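# Swing the folded wire-holder arm fully outward

## Task

On the harness board, find the wire holder mounted on a swing arm that is currently folded in over the board, and pivot that arm outward until it reaches its end stop. It only counts if the arm stays fully out on its own, not because the robot is holding it. Then release it and move the hand away.

## Robot and tools

ROBOT. There is one arm with a five-finger right hand. The control reference is the hand point, which sits 0.05 m in front of the palm where the index pad and thumb tip meet in a pinch. Its axes: +z runs along the straight fingers, +y points out of the palm, and +x runs across the palm away from the thumb. Straight fingers extend 0.06 to 0.07 m past the point along +z. Across the palm the hand reaches 0.08 m on the little-finger side. On the thumb side it reaches 0.02 m with the thumb turned in front of the palm and up to 0.09 m otherwise. A rigid bracket on the little-finger side of the wrist sticks out 0.03 m beyond the point along +y and 0.11 m across the palm, and it can strike things.

SCENE FRAME. Results report positions in metres and orientation as a wxyz quaternion. The origin is on the table top under the arm base, +z is up, and +y is to the left when facing along +x. The base may be tilted, and reported positions get less accurate at long reach.

ROW FORMAT. Every motion command is a row of 14 numbers, each in [-1, 1], in this order: dx, dy, dz, rx, ry, rz, little, ring, middle, index, thumb_bend, thumb_turn, force_limit, speed.
- dx to rz are an offset, not a pose. They are expressed in the hand point's own axes and measured from its pose at the start of the action. 1.0 equals 0.6 m of travel or 180 degrees of turn. rx, ry, rz together form one rotation vector.
- The six hand numbers are absolute targets. -1 means open or straight and +1 means closed or curled. For thumb_turn, -1 is beside the palm and +1 is opposite the fingers. A pinch is roughly index +0.22, thumb_bend +0.75, thumb_turn +0.57.
- force_limit sets where a closing motor stops. It runs linearly from about 0 N at -1 to 10 N at +1 (15 N for the two thumb motors) and has no effect on opening.
- speed runs from nearly zero at -1 to full at +1. At full speed a finger covers its whole travel in 0.6 s.
A motor starts only when its target changes by 0.01 or more. Resending the same numbers keeps a grip.

TOOLS.
- execute_actions(actions): a list of actions, and each action is a table of up to 15 rows. Each row lasts one control step of 1/30 s. A short table repeats its last row until all 15 steps are used. Every row in an action is measured from that action's start pose, not from the row before it. The first action of a call starts from the last pose a result reported. An empty list just returns the state and images.
- move(target, speed, stop_force, blocking): drives the hand point in a straight line toward one row, given as an offset from the last reported pose.
  - speed is in m/s, from 0.002 to 0.5, default 0.25. Turning is capped at twice that value in rad/s.
  - stop_force is optional, in N, from 9 to 40. It ends the path once the wrist sensor feels that much extra resistance along the line to the target. It is unreliable on moves that rotate the hand, and you should drop it when backing off something you are pressing on.
  - blocking=false returns after 0.5 s while the arm keeps moving. It cannot be combined with stop_force. Until that move ends, other motion is refused, so use wait or stop.
  - A path lasts 0.5 to 10 s and does not slow for obstacles.
- wait(seconds): from 0 to 10. The arm holds its last command, and the call returns early if a running move finishes.
- stop(): brakes a running move to rest.
- zoom_image(camera, region): camera is cam_high, cam_low or cam_wrist. region is [x0, y0, x1, y1] in image pixels, measured from the top-left corner, at most 504 by 504.
- show_instructions(): shows the reference images.
- finished_scene(scene): ends the current scene, given its number. This cannot be undone, and the goal must already hold.

MOTION DETAILS. At each step the commanded pose is clipped to within 100 mm and 16 degrees of the measured pose. Long motions therefore need several actions. Arm motion trails commands by about 0.17 s.

RESULTS.
- The state line gives the hand point pose and its velocities.
- "Hand target" is the pose the controller is currently driving toward.
- "pose unreachable" means the clearance check altered or blocked the command.
- A move result adds a "move:" line giving the ending (done, off_target, moving, held, fault, or contact when stop_force triggered), the limits that acted (paced = clipped, held = some steps blocked), and the distance from the target.
- Wrist force and torque are given in the hand's axes. They include offsets of up to about 4 N, noise, and saturation near 50 N, and the force points from the surface back into the arm.
- hand_measured, hand_stopped_by (moving, target, force, stalled, fault) and hand_load_n list six values in the same motor order as the row. A lost grip shows up only as loads dropping toward 0.

AVOID.
- An outside force of 150 N, or a joint torque at its limit, stops the arm for 10 s. The limits are 138 N m for shoulder and elbow and 25.7 N m for each wrist joint.
- The arm is stiff, so driving even slightly past a firm contact can fault. Approach slowly, or use stop_force at low speed.
- Holding loads heats the motors: there is a warning at 70 °C and braking at 85 °C.
- Drops, slams, hard hits and heavy pushing are penalised. The robot also keeps holding its last command while you think.

FOR THIS JOB. Push or pull the holder's swing arm around its pivot until it stops. Check in the camera images that it stays out on its own, then open the hand and pull away before calling finished_scene.

Each tool is called after "Emit:" by a JSON object that holds its "name" and its "arguments".

Reference images:

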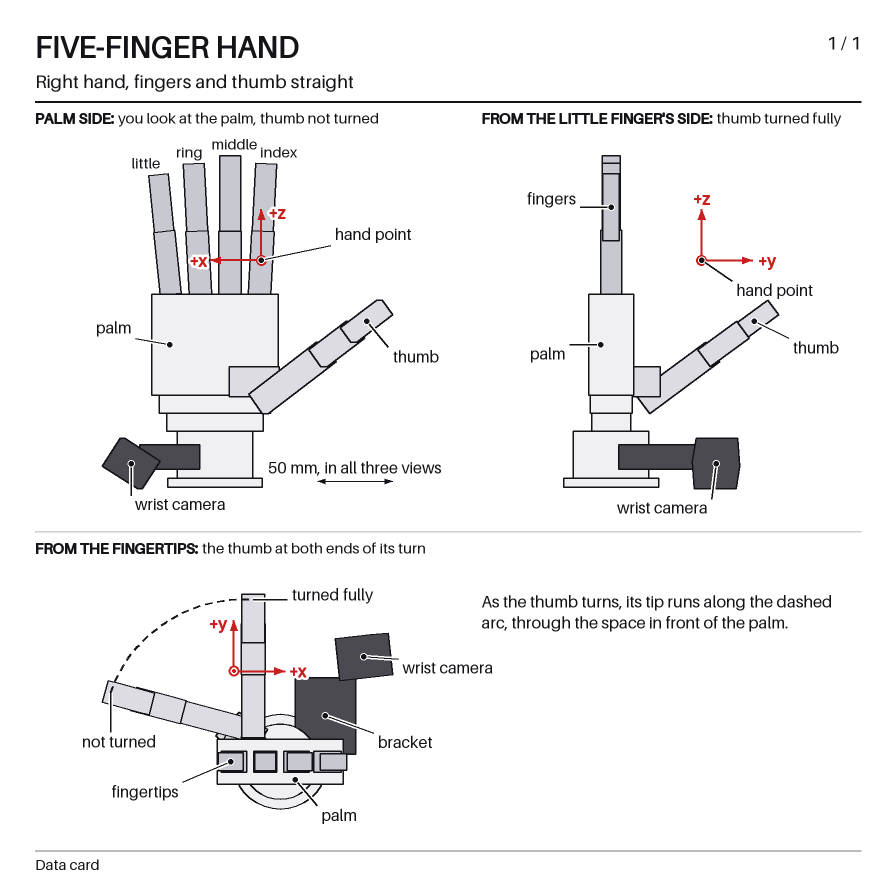

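## Session

Emit:
{"name": "execute_actions", "arguments": {"actions": []}}

Scene clock: 0.00 s.
end_effector_position=(+0.7587, -0.2431, +0.1960) hand_measured=(-1.000, -1.000, -1.000, -1.000, -1.000, -1.000) hand_load_n=(+0.0, +0.0, +0.0, +0.0, +0.0, +0.0) hand_stopped_by=(target, target, target, target, target, target) hand_force_limit=0.00 hand_speed=-0.80 end_effector_quat_wxyz=(-0.382, +0.694, -0.352, +0.499) end_effector_velocity=(+0.000, -0.000, -0.000) end_effector_angular_velocity=(-0.001, +0.001, -0.001)
Joint positions: [-0.582 -1.278  1.413  0.08   1.081 -4.283]
Joint velocities: [ 0.     0.    -0.     0.     0.002 -0.   ]
Motor temperatures (°C, as the motors report them): [24 23 23 29 28 31]
Wrist force (N, on the end effector, along its own x y z axes, offset not removed): no reading
Wrist torque (N m, same axes, about the end effector's origin, offset not removed): no reading
Hand target: +0.759, -0.243, +0.196; -0.382, +0.694, -0.352, +0.499

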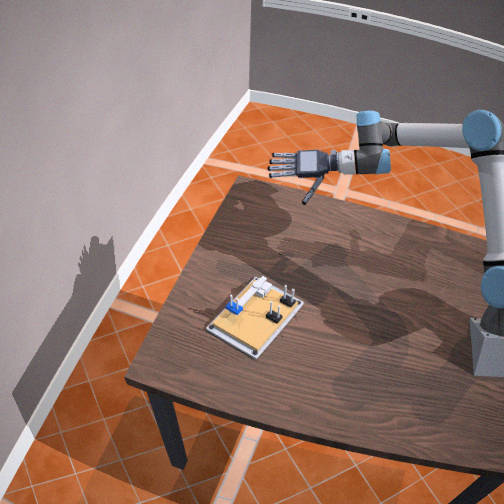

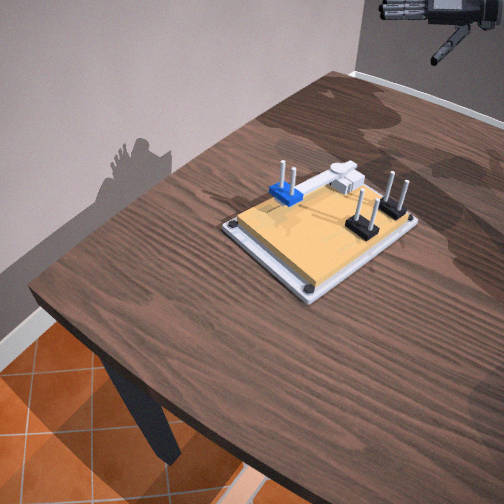

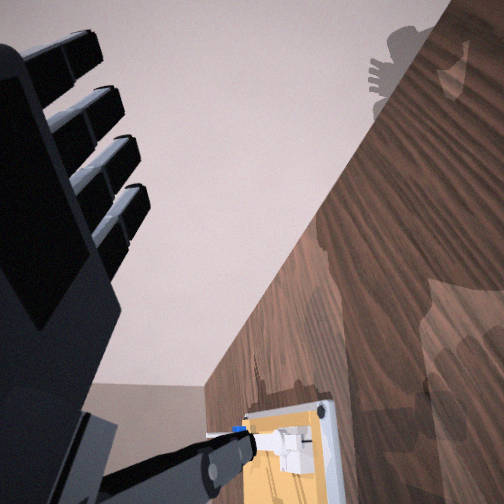

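Emit:
{"name": "zoom_image", "arguments": {"camera": "cam_low", "region": [200, 130, 440, 320]}}

Emit:
{"name": "zoom_image", "arguments": {"camera": "cam_high", "region": [190, 260, 320, 370]}}

Emit:
{"name": "zoom_image", "arguments": {"camera": "cam_wrist", "region": [180, 380, 380, 504]}}

Region (200, 130, 440, 320) of cam_low's 504x504 image, scaled by 2.100, with more detail than that image has; it fills the top 399 rows of this view, and the rest is white.

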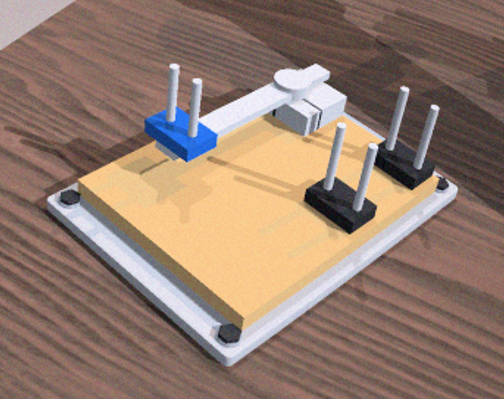

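Region (190, 260, 320, 370) of cam_high's 504x504 image, scaled by 3.877, with more detail than that image has; it fills the top 426 rows of this view, and the rest is white.

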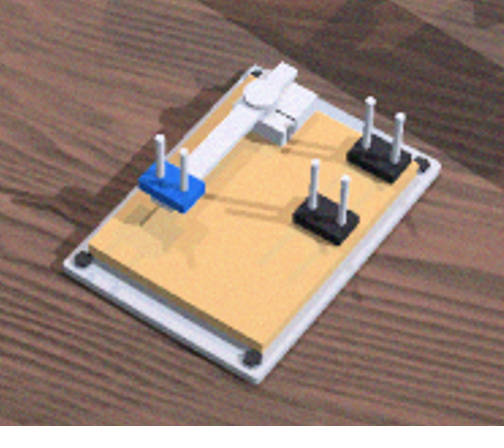

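Region (180, 380, 380, 504) of cam_wrist's 504x504 image, scaled by 2.520, with more detail than that image has; it fills the top 312 rows of this view, and the rest is white.

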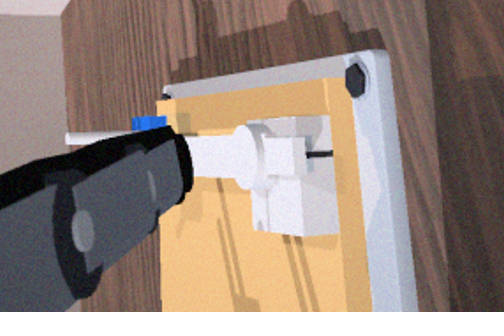

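Emit:
{"name": "zoom_image", "arguments": {"camera": "cam_low", "region": [260, 150, 380, 220]}}

Emit:
{"name": "zoom_image", "arguments": {"camera": "cam_high", "region": [220, 270, 290, 320]}}

Emit:
{"name": "zoom_image", "arguments": {"camera": "cam_high", "region": [255, 130, 395, 220]}}

Region (260, 150, 380, 220) of cam_low's 504x504 image, scaled by 4.200, with more detail than that image has; it fills the top 294 rows of this view, and the rest is white.

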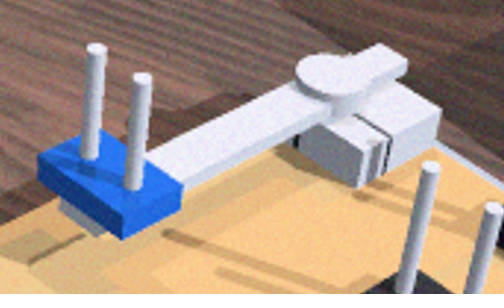

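Region (220, 270, 290, 320) of cam_high's 504x504 image, scaled by 7.200, with more detail than that image has; it fills the top 360 rows of this view, and the rest is white.

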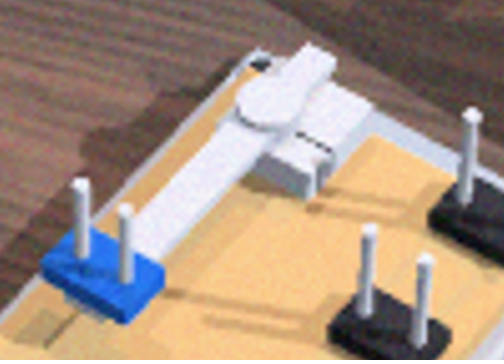

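Region (255, 130, 395, 220) of cam_high's 504x504 image, scaled by 3.600, with more detail than that image has; it fills the top 324 rows of this view, and the rest is white.

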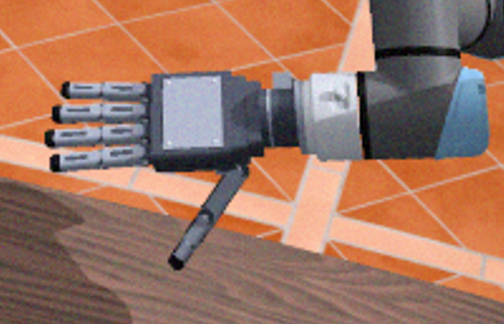

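Emit:
{"name": "move", "arguments": {"target": [-0.486, -0.3118, 0.1355, 0.0495, -0.2575, -0.4287, -1, -1, -1, -1, -1, 1, 0, 1], "speed": 0.35}}

Scene clock: 20.17 s.
end_effector_position=(+0.7832, +0.1108, +0.2209) hand_measured=(-1.000, -1.000, -1.000, -1.000, -1.000, +1.000) hand_load_n=(+0.0, +0.0, +0.0, +0.0, +0.0, +0.0) hand_stopped_by=(target, target, target, target, target, target) hand_force_limit=0.00 hand_speed=1.00 end_effector_quat_wxyz=(-0.144, +0.856, +0.345, +0.356) end_effector_velocity=(+0.001, +0.002, +0.000) end_effector_angular_velocity=(-0.009, +0.007, +0.008)
Joint positions: [ 0.047 -0.7    0.812  0.84   1.638 -5.498]
Joint velocities: [ 0.005  0.015 -0.025  0.021  0.008 -0.003]
Motor temperatures (°C, as the motors report them): [24 23 23 29 28 31]
Wrist force (N, on the end effector, along its own x y z axes, offset not removed): [0.4 -1.3 0.0]
Wrist torque (N m, same axes, about the end effector's origin, offset not removed): [-0.25 0.02 -0.21]
Hand target: +0.783, +0.111, +0.221; -0.144, +0.856, +0.346, +0.355
Off the commanded pose: 0.001 m, 0 deg.
move: done
camera_calibration (this result's frames):
cam_wrist: T_world_to_cam=[[0.638173, -0.765785, -0.0794285, -0.39379], [-0.761189, -0.612122, -0.214237, 0.712944], [0.115439, 0.19718, -0.973547, 0.235629], [0, 0, 0, 1]] pos_world=[0.766791, 0.088389, 0.350857]

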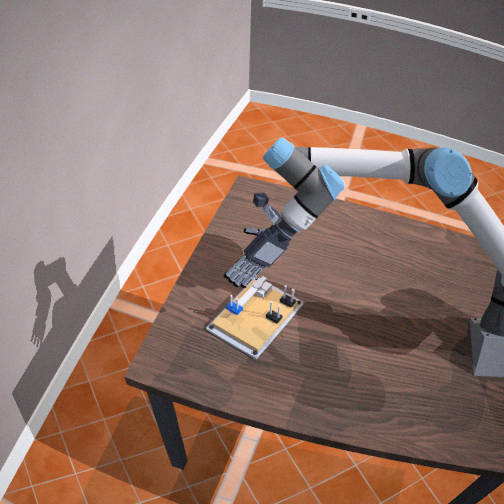

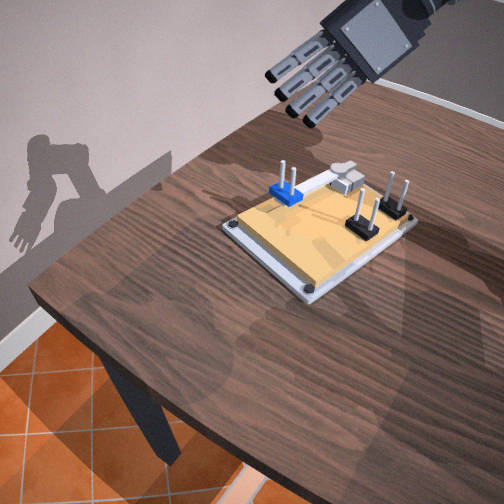

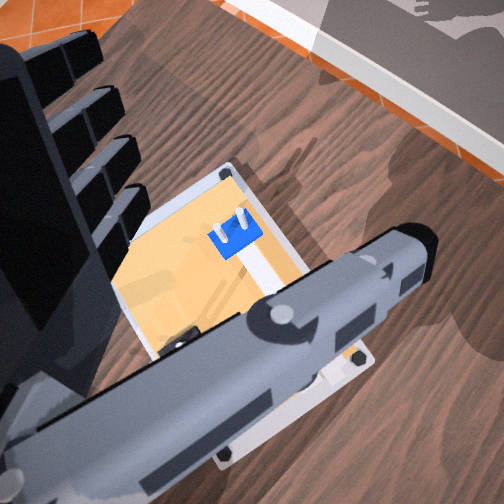

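Emit:
{"name": "zoom_image", "arguments": {"camera": "cam_wrist", "region": [170, 150, 390, 400]}}

Region (170, 150, 390, 400) of cam_wrist's 504x504 image, scaled by 2.016, with more detail than that image has; it fills the left 444 columns of this view, and the rest is white.

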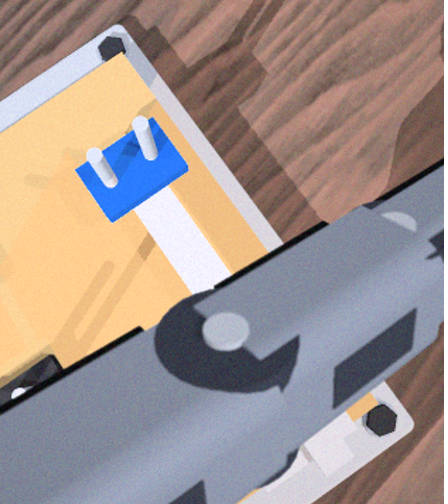

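Emit:
{"name": "move", "arguments": {"target": [-0.1085, -0.0093, 0.1292, 0, 0, 0, -1, -1, -1, -1, -1, 1, 0, 1], "speed": 0.15}}

Scene clock: 23.93 s.
end_effector_position=(+0.7858, +0.1212, +0.1204) hand_measured=(-1.000, -1.000, -1.000, -1.000, -1.000, +1.000) hand_load_n=(+0.0, +0.0, +0.0, +0.0, +0.0, +0.0) hand_stopped_by=(target, target, target, target, target, target) hand_force_limit=0.00 hand_speed=1.00 end_effector_quat_wxyz=(-0.144, +0.856, +0.345, +0.356) end_effector_velocity=(+0.000, +0.000, -0.003) end_effector_angular_velocity=(+0.001, -0.001, +0.000)
Joint positions: [-0.027 -0.66   0.971  0.638  1.594 -5.558]
Joint velocities: [-0.002  0.002  0.003 -0.006 -0.002 -0.002]
Motor temperatures (°C, as the motors report them): [24 23 23 29 28 31]
Wrist force (N, on the end effector, along its own x y z axes, offset not removed): [-0.2 0.5 0.5]
Wrist torque (N m, same axes, about the end effector's origin, offset not removed): [0.09 0.05 -0.10]
Hand target: +0.786, +0.121, +0.120; -0.144, +0.856, +0.345, +0.356
Off the commanded pose: 0.000 m, 0 deg.
move: done
camera_calibration (this result's frames):
cam_wrist: T_world_to_cam=[[0.638165, -0.765778, -0.0795601, -0.395438], [-0.761207, -0.612097, -0.214247, 0.699734], [0.115367, 0.197286, -0.973534, 0.135532], [0, 0, 0, 1]] pos_world=[0.769362, 0.0987486, 0.250399]

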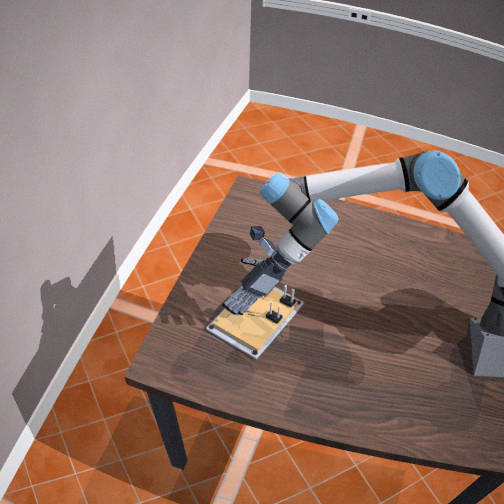

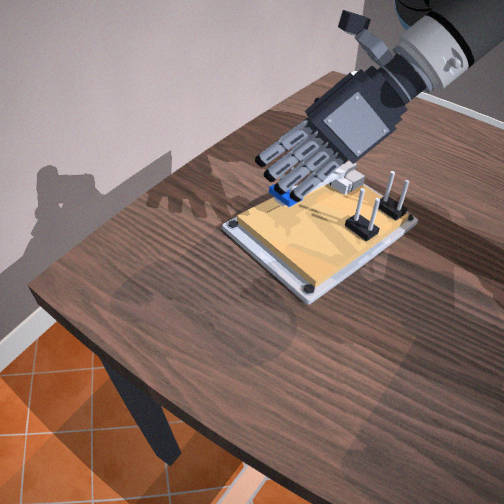

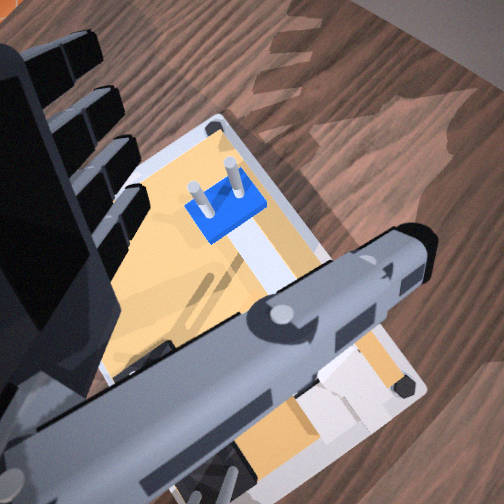

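Emit:
{"name": "zoom_image", "arguments": {"camera": "cam_wrist", "region": [100, 100, 300, 300]}}

Emit:
{"name": "zoom_image", "arguments": {"camera": "cam_low", "region": [230, 110, 430, 260]}}

Emit:
{"name": "zoom_image", "arguments": {"camera": "cam_wrist", "region": [260, 320, 440, 470]}}

Region (100, 100, 300, 300) of cam_wrist's 504x504 image, scaled by 2.520, with more detail than that image has.

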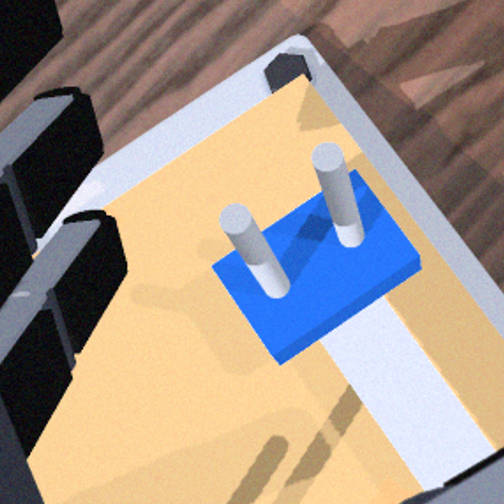

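Region (230, 110, 430, 260) of cam_low's 504x504 image, scaled by 2.520, with more detail than that image has; it fills the top 378 rows of this view, and the rest is white.

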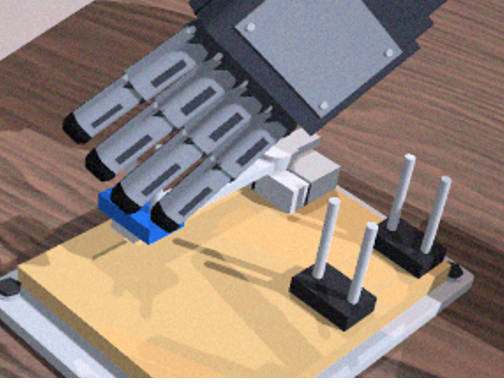

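Region (260, 320, 440, 470) of cam_wrist's 504x504 image, scaled by 2.800, with more detail than that image has.

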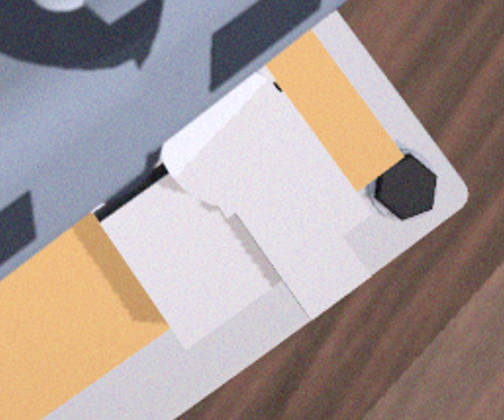

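Emit:
{"name": "move", "arguments": {"target": [0.0132, 0.0642, 0.0259, 0, 0, 0, -1, -1, -1, -1, -1, 1, 0, 1], "speed": 0.03, "stop_force": 12}}

Scene clock: 30.07 s.
end_effector_position=(+0.8241, +0.1050, +0.1151) hand_measured=(-1.000, -1.000, -1.000, -1.000, -1.000, +1.000) hand_load_n=(+0.0, +0.0, +0.0, +0.0, +0.0, +0.0) hand_stopped_by=(target, target, target, target, target, target) hand_force_limit=0.00 hand_speed=1.00 end_effector_quat_wxyz=(-0.144, +0.856, +0.345, +0.356) end_effector_velocity=(+0.003, -0.001, -0.001) end_effector_angular_velocity=(-0.001, +0.001, -0.000)
Joint positions: [-0.057 -0.57   0.778  0.74   1.577 -5.582]
Joint velocities: [-0.002  0.008 -0.016  0.009  0.001 -0.001]
Motor temperatures (°C, as the motors report them): [24 23 23 29 28 31]
Wrist force (N, on the end effector, along its own x y z axes, offset not removed): [1.3 -2.7 0.6]
Wrist torque (N m, same axes, about the end effector's origin, offset not removed): [-0.13 0.11 -0.10]
Hand target: +0.824, +0.105, +0.115; -0.144, +0.856, +0.345, +0.356
Off the commanded pose: 0.000 m, 0 deg.
move: done
camera_calibration (this result's frames):
cam_wrist: T_world_to_cam=[[0.638125, -0.765817, -0.0795108, -0.432667], [-0.761214, -0.612027, -0.21442, 0.717893], [0.115543, 0.197351, -0.9735, 0.128936], [0, 0, 0, 1]] pos_world=[0.807668, 0.0825807, 0.245048]

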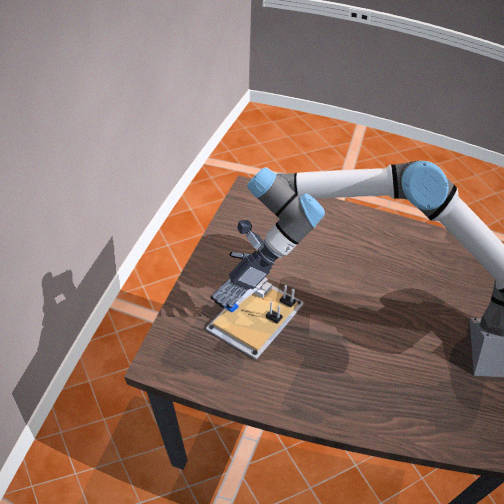

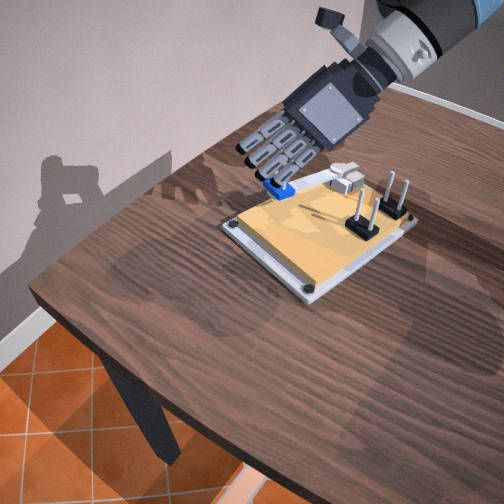

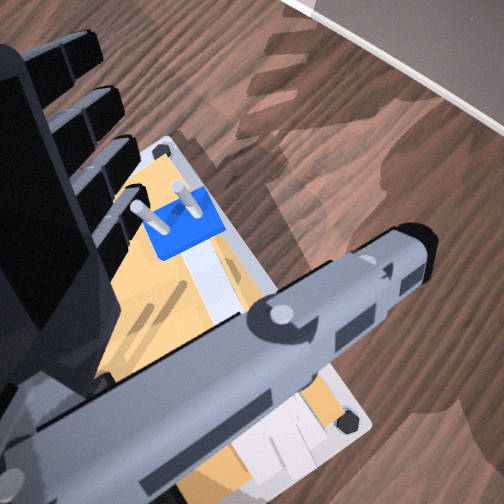

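Emit:
{"name": "zoom_image", "arguments": {"camera": "cam_wrist", "region": [80, 120, 280, 320]}}

Emit:
{"name": "zoom_image", "arguments": {"camera": "cam_low", "region": [220, 110, 400, 245]}}

Region (80, 120, 280, 320) of cam_wrist's 504x504 image, scaled by 2.520, with more detail than that image has.

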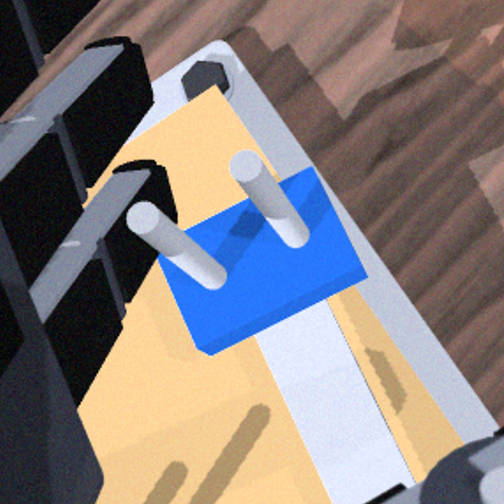

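Region (220, 110, 400, 245) of cam_low's 504x504 image, scaled by 2.800, with more detail than that image has; it fills the top 378 rows of this view, and the rest is white.

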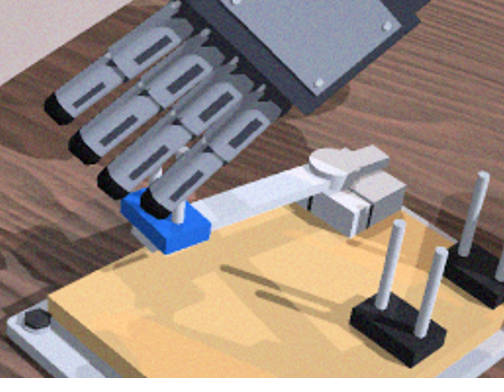

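Emit:
{"name": "move", "arguments": {"target": [-0.0141, 0.0824, -0.0139, -0.1092, 0, 0.1092, -1, -1, -1, -1, -1, 1, 0, 1], "speed": 0.15, "stop_force": 15}}

Scene clock: 33.53 s.
end_effector_position=(+0.8497, +0.0613, +0.1149) hand_measured=(-1.000, -1.000, -1.000, -1.000, -1.000, +1.000) hand_load_n=(+0.0, +0.0, +0.0, +0.0, +0.0, +0.0) hand_stopped_by=(target, target, target, target, target, target) hand_force_limit=0.00 hand_speed=1.00 end_effector_quat_wxyz=(-0.055, +0.914, +0.130, +0.379) end_effector_velocity=(+0.001, -0.001, -0.000) end_effector_angular_velocity=(-0.000, +0.001, -0.017)
Joint positions: [-0.015 -0.54   0.725  0.548  1.866 -5.239]
Joint velocities: [ 0.002  0.006 -0.011  0.     0.012  0.012]
Motor temperatures (°C, as the motors report them): [24 23 23 29 28 31]
Wrist force (N, on the end effector, along its own x y z axes, offset not removed): [0.1 -0.5 -0.1]
Wrist torque (N m, same axes, about the end effector's origin, offset not removed): [0.14 -0.05 -0.13]
Hand target: +0.850, +0.061, +0.115; -0.055, +0.915, +0.130, +0.379
Off the commanded pose: 0.000 m, 0 deg.
move: done
camera_calibration (this result's frames):
cam_wrist: T_world_to_cam=[[0.209375, -0.974536, -0.0802578, -0.105351], [-0.958635, -0.188386, -0.213377, 0.852245], [0.192824, 0.121614, -0.973668, 0.0733931], [0, 0, 0, 1]] pos_world=[0.824898, 0.0489567, 0.244854]

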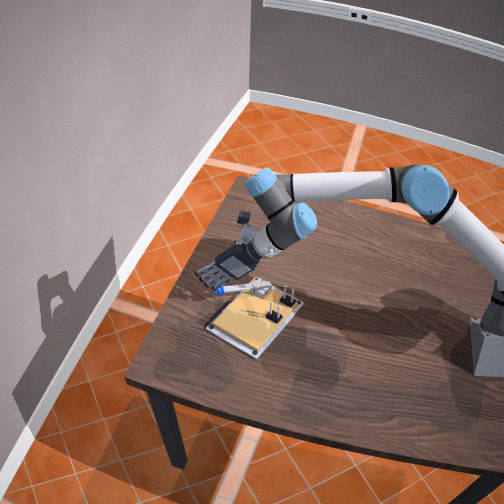

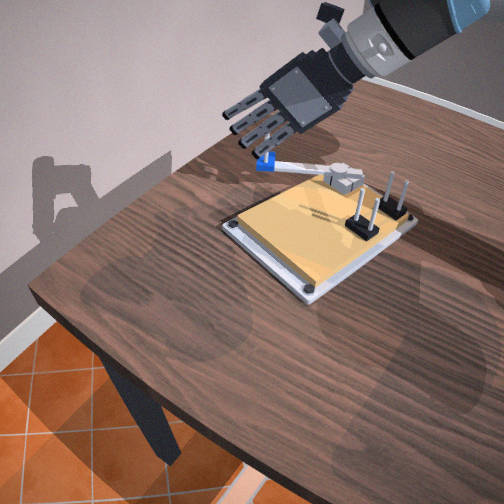

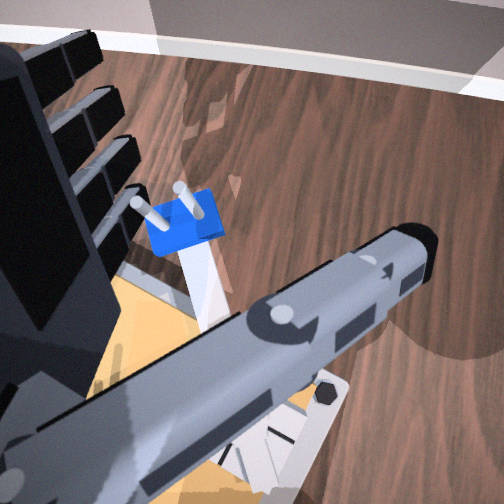

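Emit:
{"name": "move", "arguments": {"target": [-0.0272, 0.0851, -0.0274, -0.1092, 0, 0.1092, -1, -1, -1, -1, -1, 1, 0, 1], "speed": 0.15, "stop_force": 15}}

Scene clock: 36.03 s.
end_effector_position=(+0.8417, +0.0059, +0.1148) hand_measured=(-1.000, -1.000, -1.000, -1.000, -1.000, +1.000) hand_load_n=(+0.0, +0.0, +0.0, +0.0, +0.0, +0.0) hand_stopped_by=(target, target, target, target, target, target) hand_force_limit=0.00 hand_speed=1.00 end_effector_quat_wxyz=(+0.037, +0.919, -0.092, +0.381) end_effector_velocity=(-0.000, -0.002, -0.000) end_effector_angular_velocity=(+0.000, +0.003, -0.017)
Joint positions: [ 0.006 -0.493  0.634  0.458  2.199 -4.943]
Joint velocities: [ 0.001  0.008 -0.016  0.008  0.013  0.012]
Motor temperatures (°C, as the motors report them): [24 23 23 29 28 31]
Wrist force (N, on the end effector, along its own x y z axes, offset not removed): [0.2 -0.7 -0.5]
Wrist torque (N m, same axes, about the end effector's origin, offset not removed): [0.19 -0.02 -0.12]
Hand target: +0.842, +0.006, +0.115; +0.037, +0.919, -0.093, +0.381
Off the commanded pose: 0.000 m, 0 deg.
move: done
camera_calibration (this result's frames):
cam_wrist: T_world_to_cam=[[-0.267231, -0.960259, -0.080567, 0.243511], [-0.93669, 0.278482, -0.212273, 0.812791], [0.226274, 0.0187404, -0.973883, 0.0540539], [0, 0, 0, 1]] pos_world=[0.814175, 0.00647301, 0.244795]

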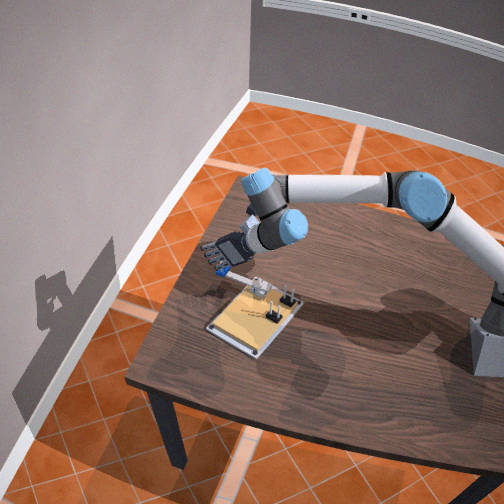

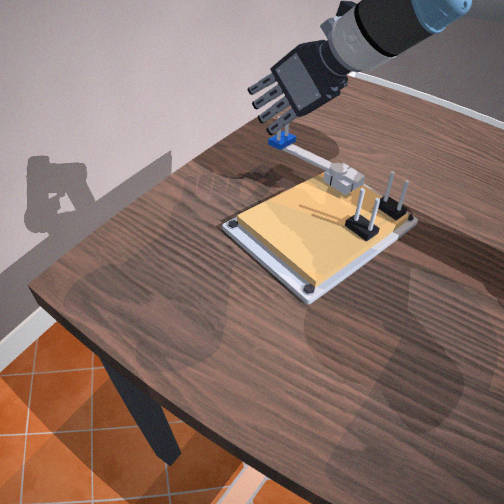

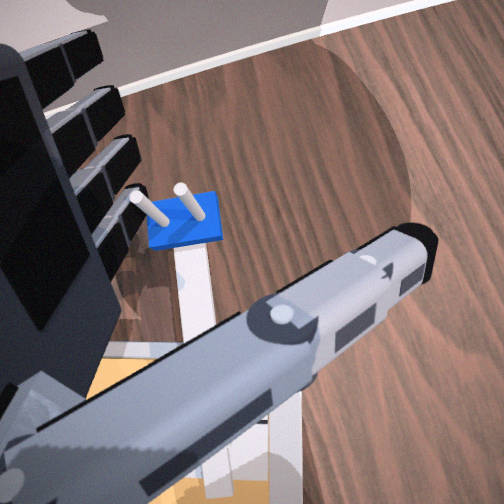

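Emit:
{"name": "zoom_image", "arguments": {"camera": "cam_low", "region": [240, 80, 400, 210]}}

Emit:
{"name": "zoom_image", "arguments": {"camera": "cam_wrist", "region": [80, 130, 280, 330]}}

Region (240, 80, 400, 210) of cam_low's 504x504 image, scaled by 3.150, with more detail than that image has; it fills the top 410 rows of this view, and the rest is white.

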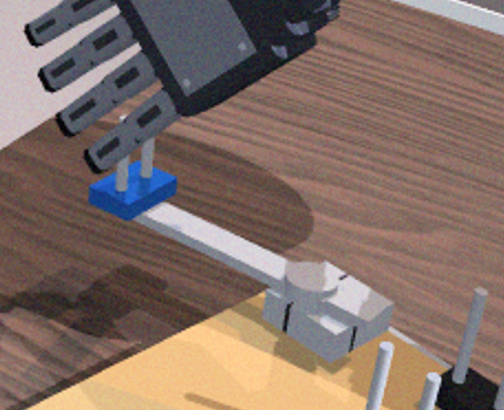

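Region (80, 130, 280, 330) of cam_wrist's 504x504 image, scaled by 2.520, with more detail than that image has.

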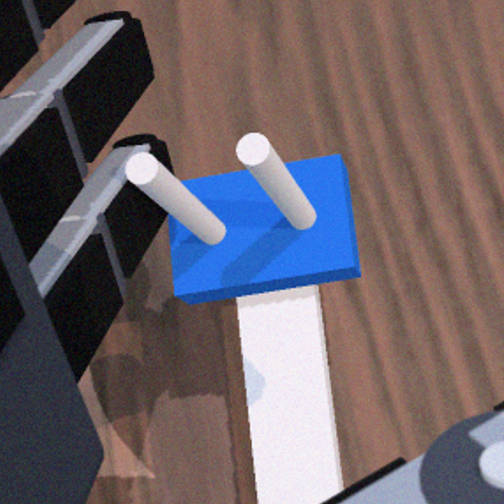

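Emit:
{"name": "execute_actions", "arguments": {"actions": [[[0, 0, 0, 0, 0, 0, -1, -1, -1, -0.45, -1, 1, 0.1, -0.65]], [[0, 0, 0, 0, 0, 0, -1, -1, -1, -0.45, -1, 1, 0.1, -0.65]]]}}

Scene clock: 38.13 s.
end_effector_position=(+0.8417, +0.0060, +0.1148) hand_measured=(-1.000, -1.000, -1.000, -0.752, -1.000, +1.000) hand_load_n=(+0.0, +0.0, +0.0, +10.0, +0.0, +0.0) hand_stopped_by=(target, target, target, force, target, target) hand_force_limit=0.10 hand_speed=-0.65 end_effector_quat_wxyz=(+0.037, +0.919, -0.092, +0.381) end_effector_velocity=(+0.000, -0.000, +0.000) end_effector_angular_velocity=(-0.000, +0.000, -0.001)
Joint positions: [ 0.006 -0.493  0.634  0.458  2.199 -4.943]
Joint velocities: [-0.    -0.    -0.    -0.     0.001 -0.   ]
Motor temperatures (°C, as the motors report them): [24 23 23 29 28 31]
Wrist force (N, on the end effector, along its own x y z axes, offset not removed): [1.0 -8.0 5.7]
Wrist torque (N m, same axes, about the end effector's origin, offset not removed): [0.15 0.00 -0.09]
Hand target: +0.842, +0.006, +0.115; +0.037, +0.919, -0.092, +0.381
Off the commanded pose: 0.000 m, 0 deg.
camera_calibration (this result's frames):
cam_wrist: T_world_to_cam=[[-0.267093, -0.960284, -0.0807178, 0.243523], [-0.936708, 0.278383, -0.212322, 0.812802], [0.22636, 0.0188991, -0.97386, 0.0539718], [0, 0, 0, 1]] pos_world=[0.814185, 0.00656081, 0.244794]

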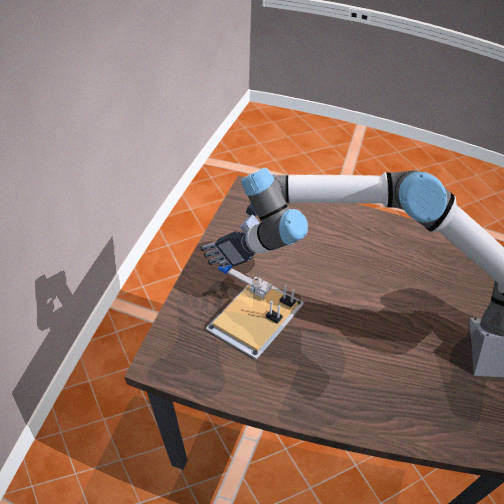

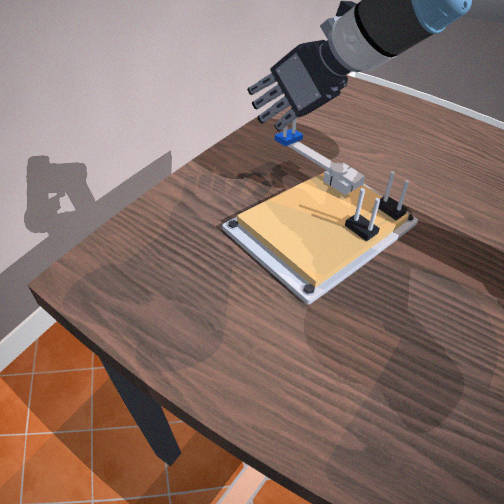

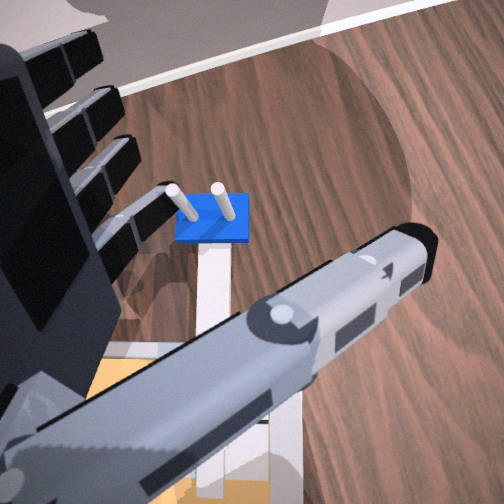

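Emit:
{"name": "zoom_image", "arguments": {"camera": "cam_low", "region": [260, 100, 400, 210]}}

Emit:
{"name": "zoom_image", "arguments": {"camera": "cam_wrist", "region": [100, 170, 320, 504]}}

Region (260, 100, 400, 210) of cam_low's 504x504 image, scaled by 3.600, with more detail than that image has; it fills the top 396 rows of this view, and the rest is white.

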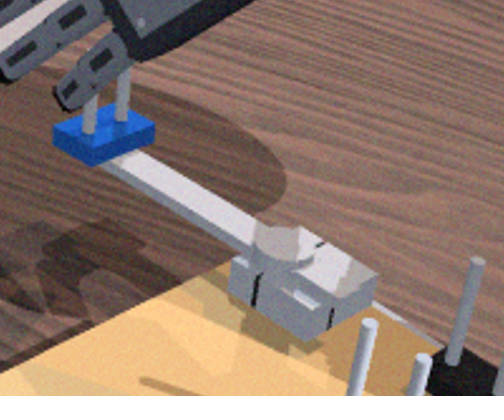

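Region (100, 170, 320, 504) of cam_wrist's 504x504 image, scaled by 1.509, with more detail than that image has; it fills the left 332 columns of this view, and the rest is white.

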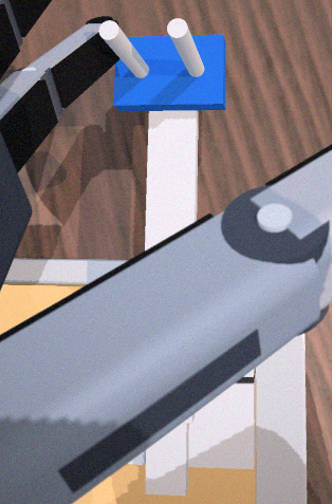

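Emit:
{"name": "move", "arguments": {"target": [0.0472, -0.0667, -0.1885, 0, 0, 0, -1, -1, -1, -1, -1, 1, 0.1, 0.5], "speed": 0.2}}

Scene clock: 39.63 s.
end_effector_position=(+0.8177, +0.0309, +0.1638) hand_measured=(-1.000, -1.000, -1.000, -1.000, -1.000, +1.000) hand_load_n=(+0.0, +0.0, +0.0, +0.0, +0.0, +0.0) hand_stopped_by=(target, target, target, target, target, target) hand_force_limit=0.10 hand_speed=0.50 end_effector_quat_wxyz=(+0.037, +0.919, -0.092, +0.382) end_effector_velocity=(+0.000, +0.000, -0.000) end_effector_angular_velocity=(+0.001, -0.000, +0.001)
Joint positions: [ 0.079 -0.53   0.647  0.513  2.258 -4.891]
Joint velocities: [ 0.     0.    -0.     0.    -0.001 -0.   ]
Motor temperatures (°C, as the motors report them): [24 23 23 29 28 31]
Wrist force (N, on the end effector, along its own x y z axes, offset not removed): [-0.9 -0.7 0.2]
Wrist torque (N m, same axes, about the end effector's origin, offset not removed): [-0.15 0.24 -0.23]
Hand target: +0.818, +0.031, +0.164; +0.037, +0.919, -0.092, +0.382
Off the commanded pose: 0.063 m, 0 deg.
move: held; limits=held; held on 12 of 27 steps, including the last
pose unreachable: on one or more control steps of this call, first in action 0 (counted from 0), an arm could not follow its commanded pose, so it was not sent that pose on those steps. On the call's last step it was still not sent that pose. It may still have moved: this result reports where it is.
cause: the commanded pose would bring two parts of the arm too close to each other (joints 4 (wrist 1) to 6 (wrist 3) lie between them).
camera_calibration (this result's frames):
cam_wrist: T_world_to_cam=[[-0.26658, -0.960438, -0.0805792, 0.264503], [-0.936532, 0.277878, -0.213755, 0.793837], [0.22769, 0.0184822, -0.973558, 0.105579], [0, 0, 0, 1]] pos_world=[0.789926, 0.0314978, 0.293788]

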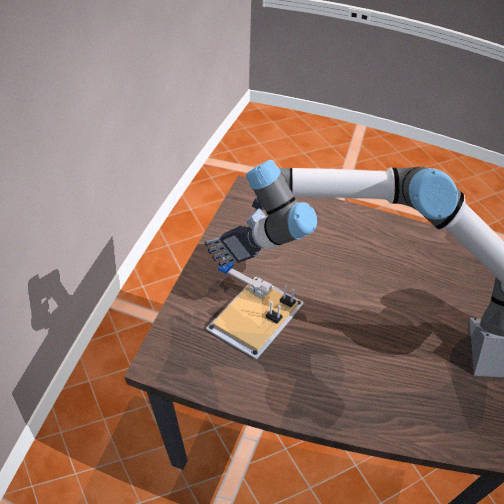

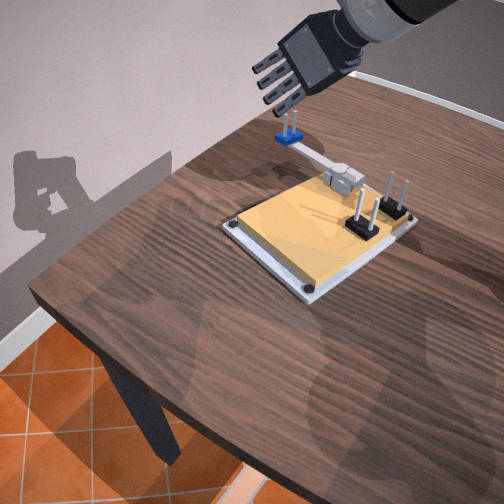

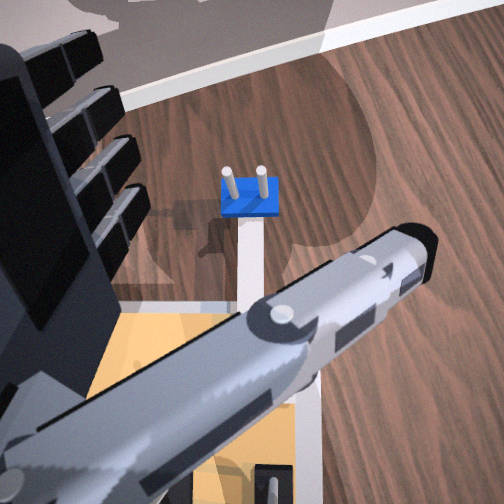

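Emit:
{"name": "move", "arguments": {"target": [0, 0, -0.1414, 0.098, 0, -0.098, -1, -1, -1, -1, -1, 1, 0.1, 0.5], "speed": 0.25}}

Scene clock: 42.20 s.
end_effector_position=(+0.7588, +0.0428, +0.2235) hand_measured=(-1.000, -1.000, -1.000, -1.000, -1.000, +1.000) hand_load_n=(+0.0, +0.0, +0.0, +0.0, +0.0, +0.0) hand_stopped_by=(target, target, target, target, target, target) hand_force_limit=0.10 hand_speed=0.50 end_effector_quat_wxyz=(-0.045, +0.917, +0.108, +0.381) end_effector_velocity=(-0.001, +0.000, +0.001) end_effector_angular_velocity=(+0.003, -0.009, +0.015)
Joint positions: [ 0.085 -0.82   1.016  0.544  1.972 -5.14 ]
Joint velocities: [-0.003 -0.014  0.02  -0.011 -0.016 -0.014]
Motor temperatures (°C, as the motors report them): [24 23 23 29 28 31]
Wrist force (N, on the end effector, along its own x y z axes, offset not removed): [1.8 -0.5 1.0]
Wrist torque (N m, same axes, about the end effector's origin, offset not removed): [-0.14 -0.19 -0.08]
Hand target: +0.759, +0.043, +0.224; -0.046, +0.917, +0.109, +0.381
Off the commanded pose: 0.000 m, 0 deg.
move: done; limits=paced
camera_calibration (this result's frames):
cam_wrist: T_world_to_cam=[[0.161546, -0.983663, -0.0794406, -0.0591343], [-0.966576, -0.141472, -0.213813, 0.788931], [0.199082, 0.111326, -0.973639, 0.194588], [0, 0, 0, 1]] pos_world=[0.733376, 0.031781, 0.353445]

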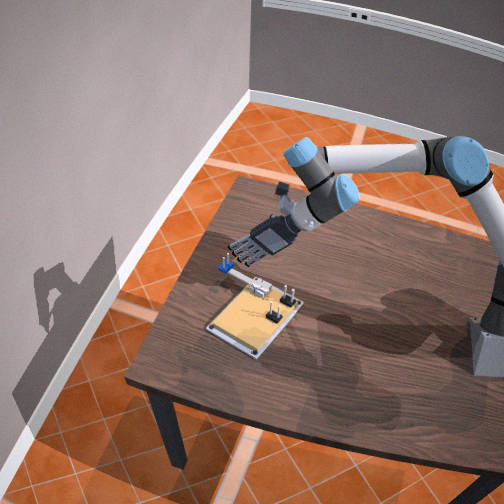

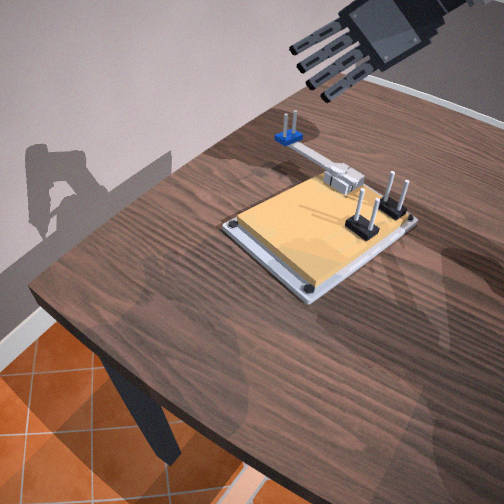

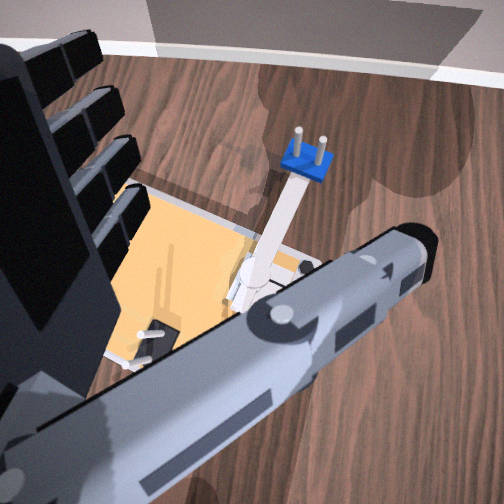

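Emit:
{"name": "zoom_image", "arguments": {"camera": "cam_wrist", "region": [180, 120, 360, 330]}}

Emit:
{"name": "zoom_image", "arguments": {"camera": "cam_high", "region": [200, 245, 320, 345]}}

Region (180, 120, 360, 330) of cam_wrist's 504x504 image, scaled by 2.400, with more detail than that image has; it fills the left 432 columns of this view, and the rest is white.

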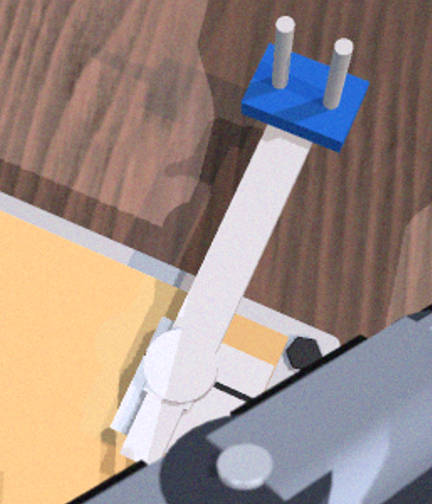

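Region (200, 245, 320, 345) of cam_high's 504x504 image, scaled by 4.200, with more detail than that image has.

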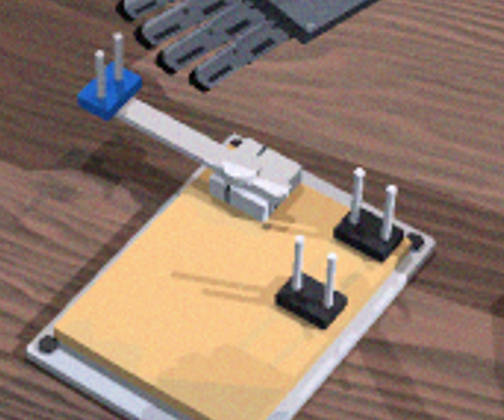

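Emit:
{"name": "finished_scene", "arguments": {"scene": 1}}

The scene is finished: the task was done.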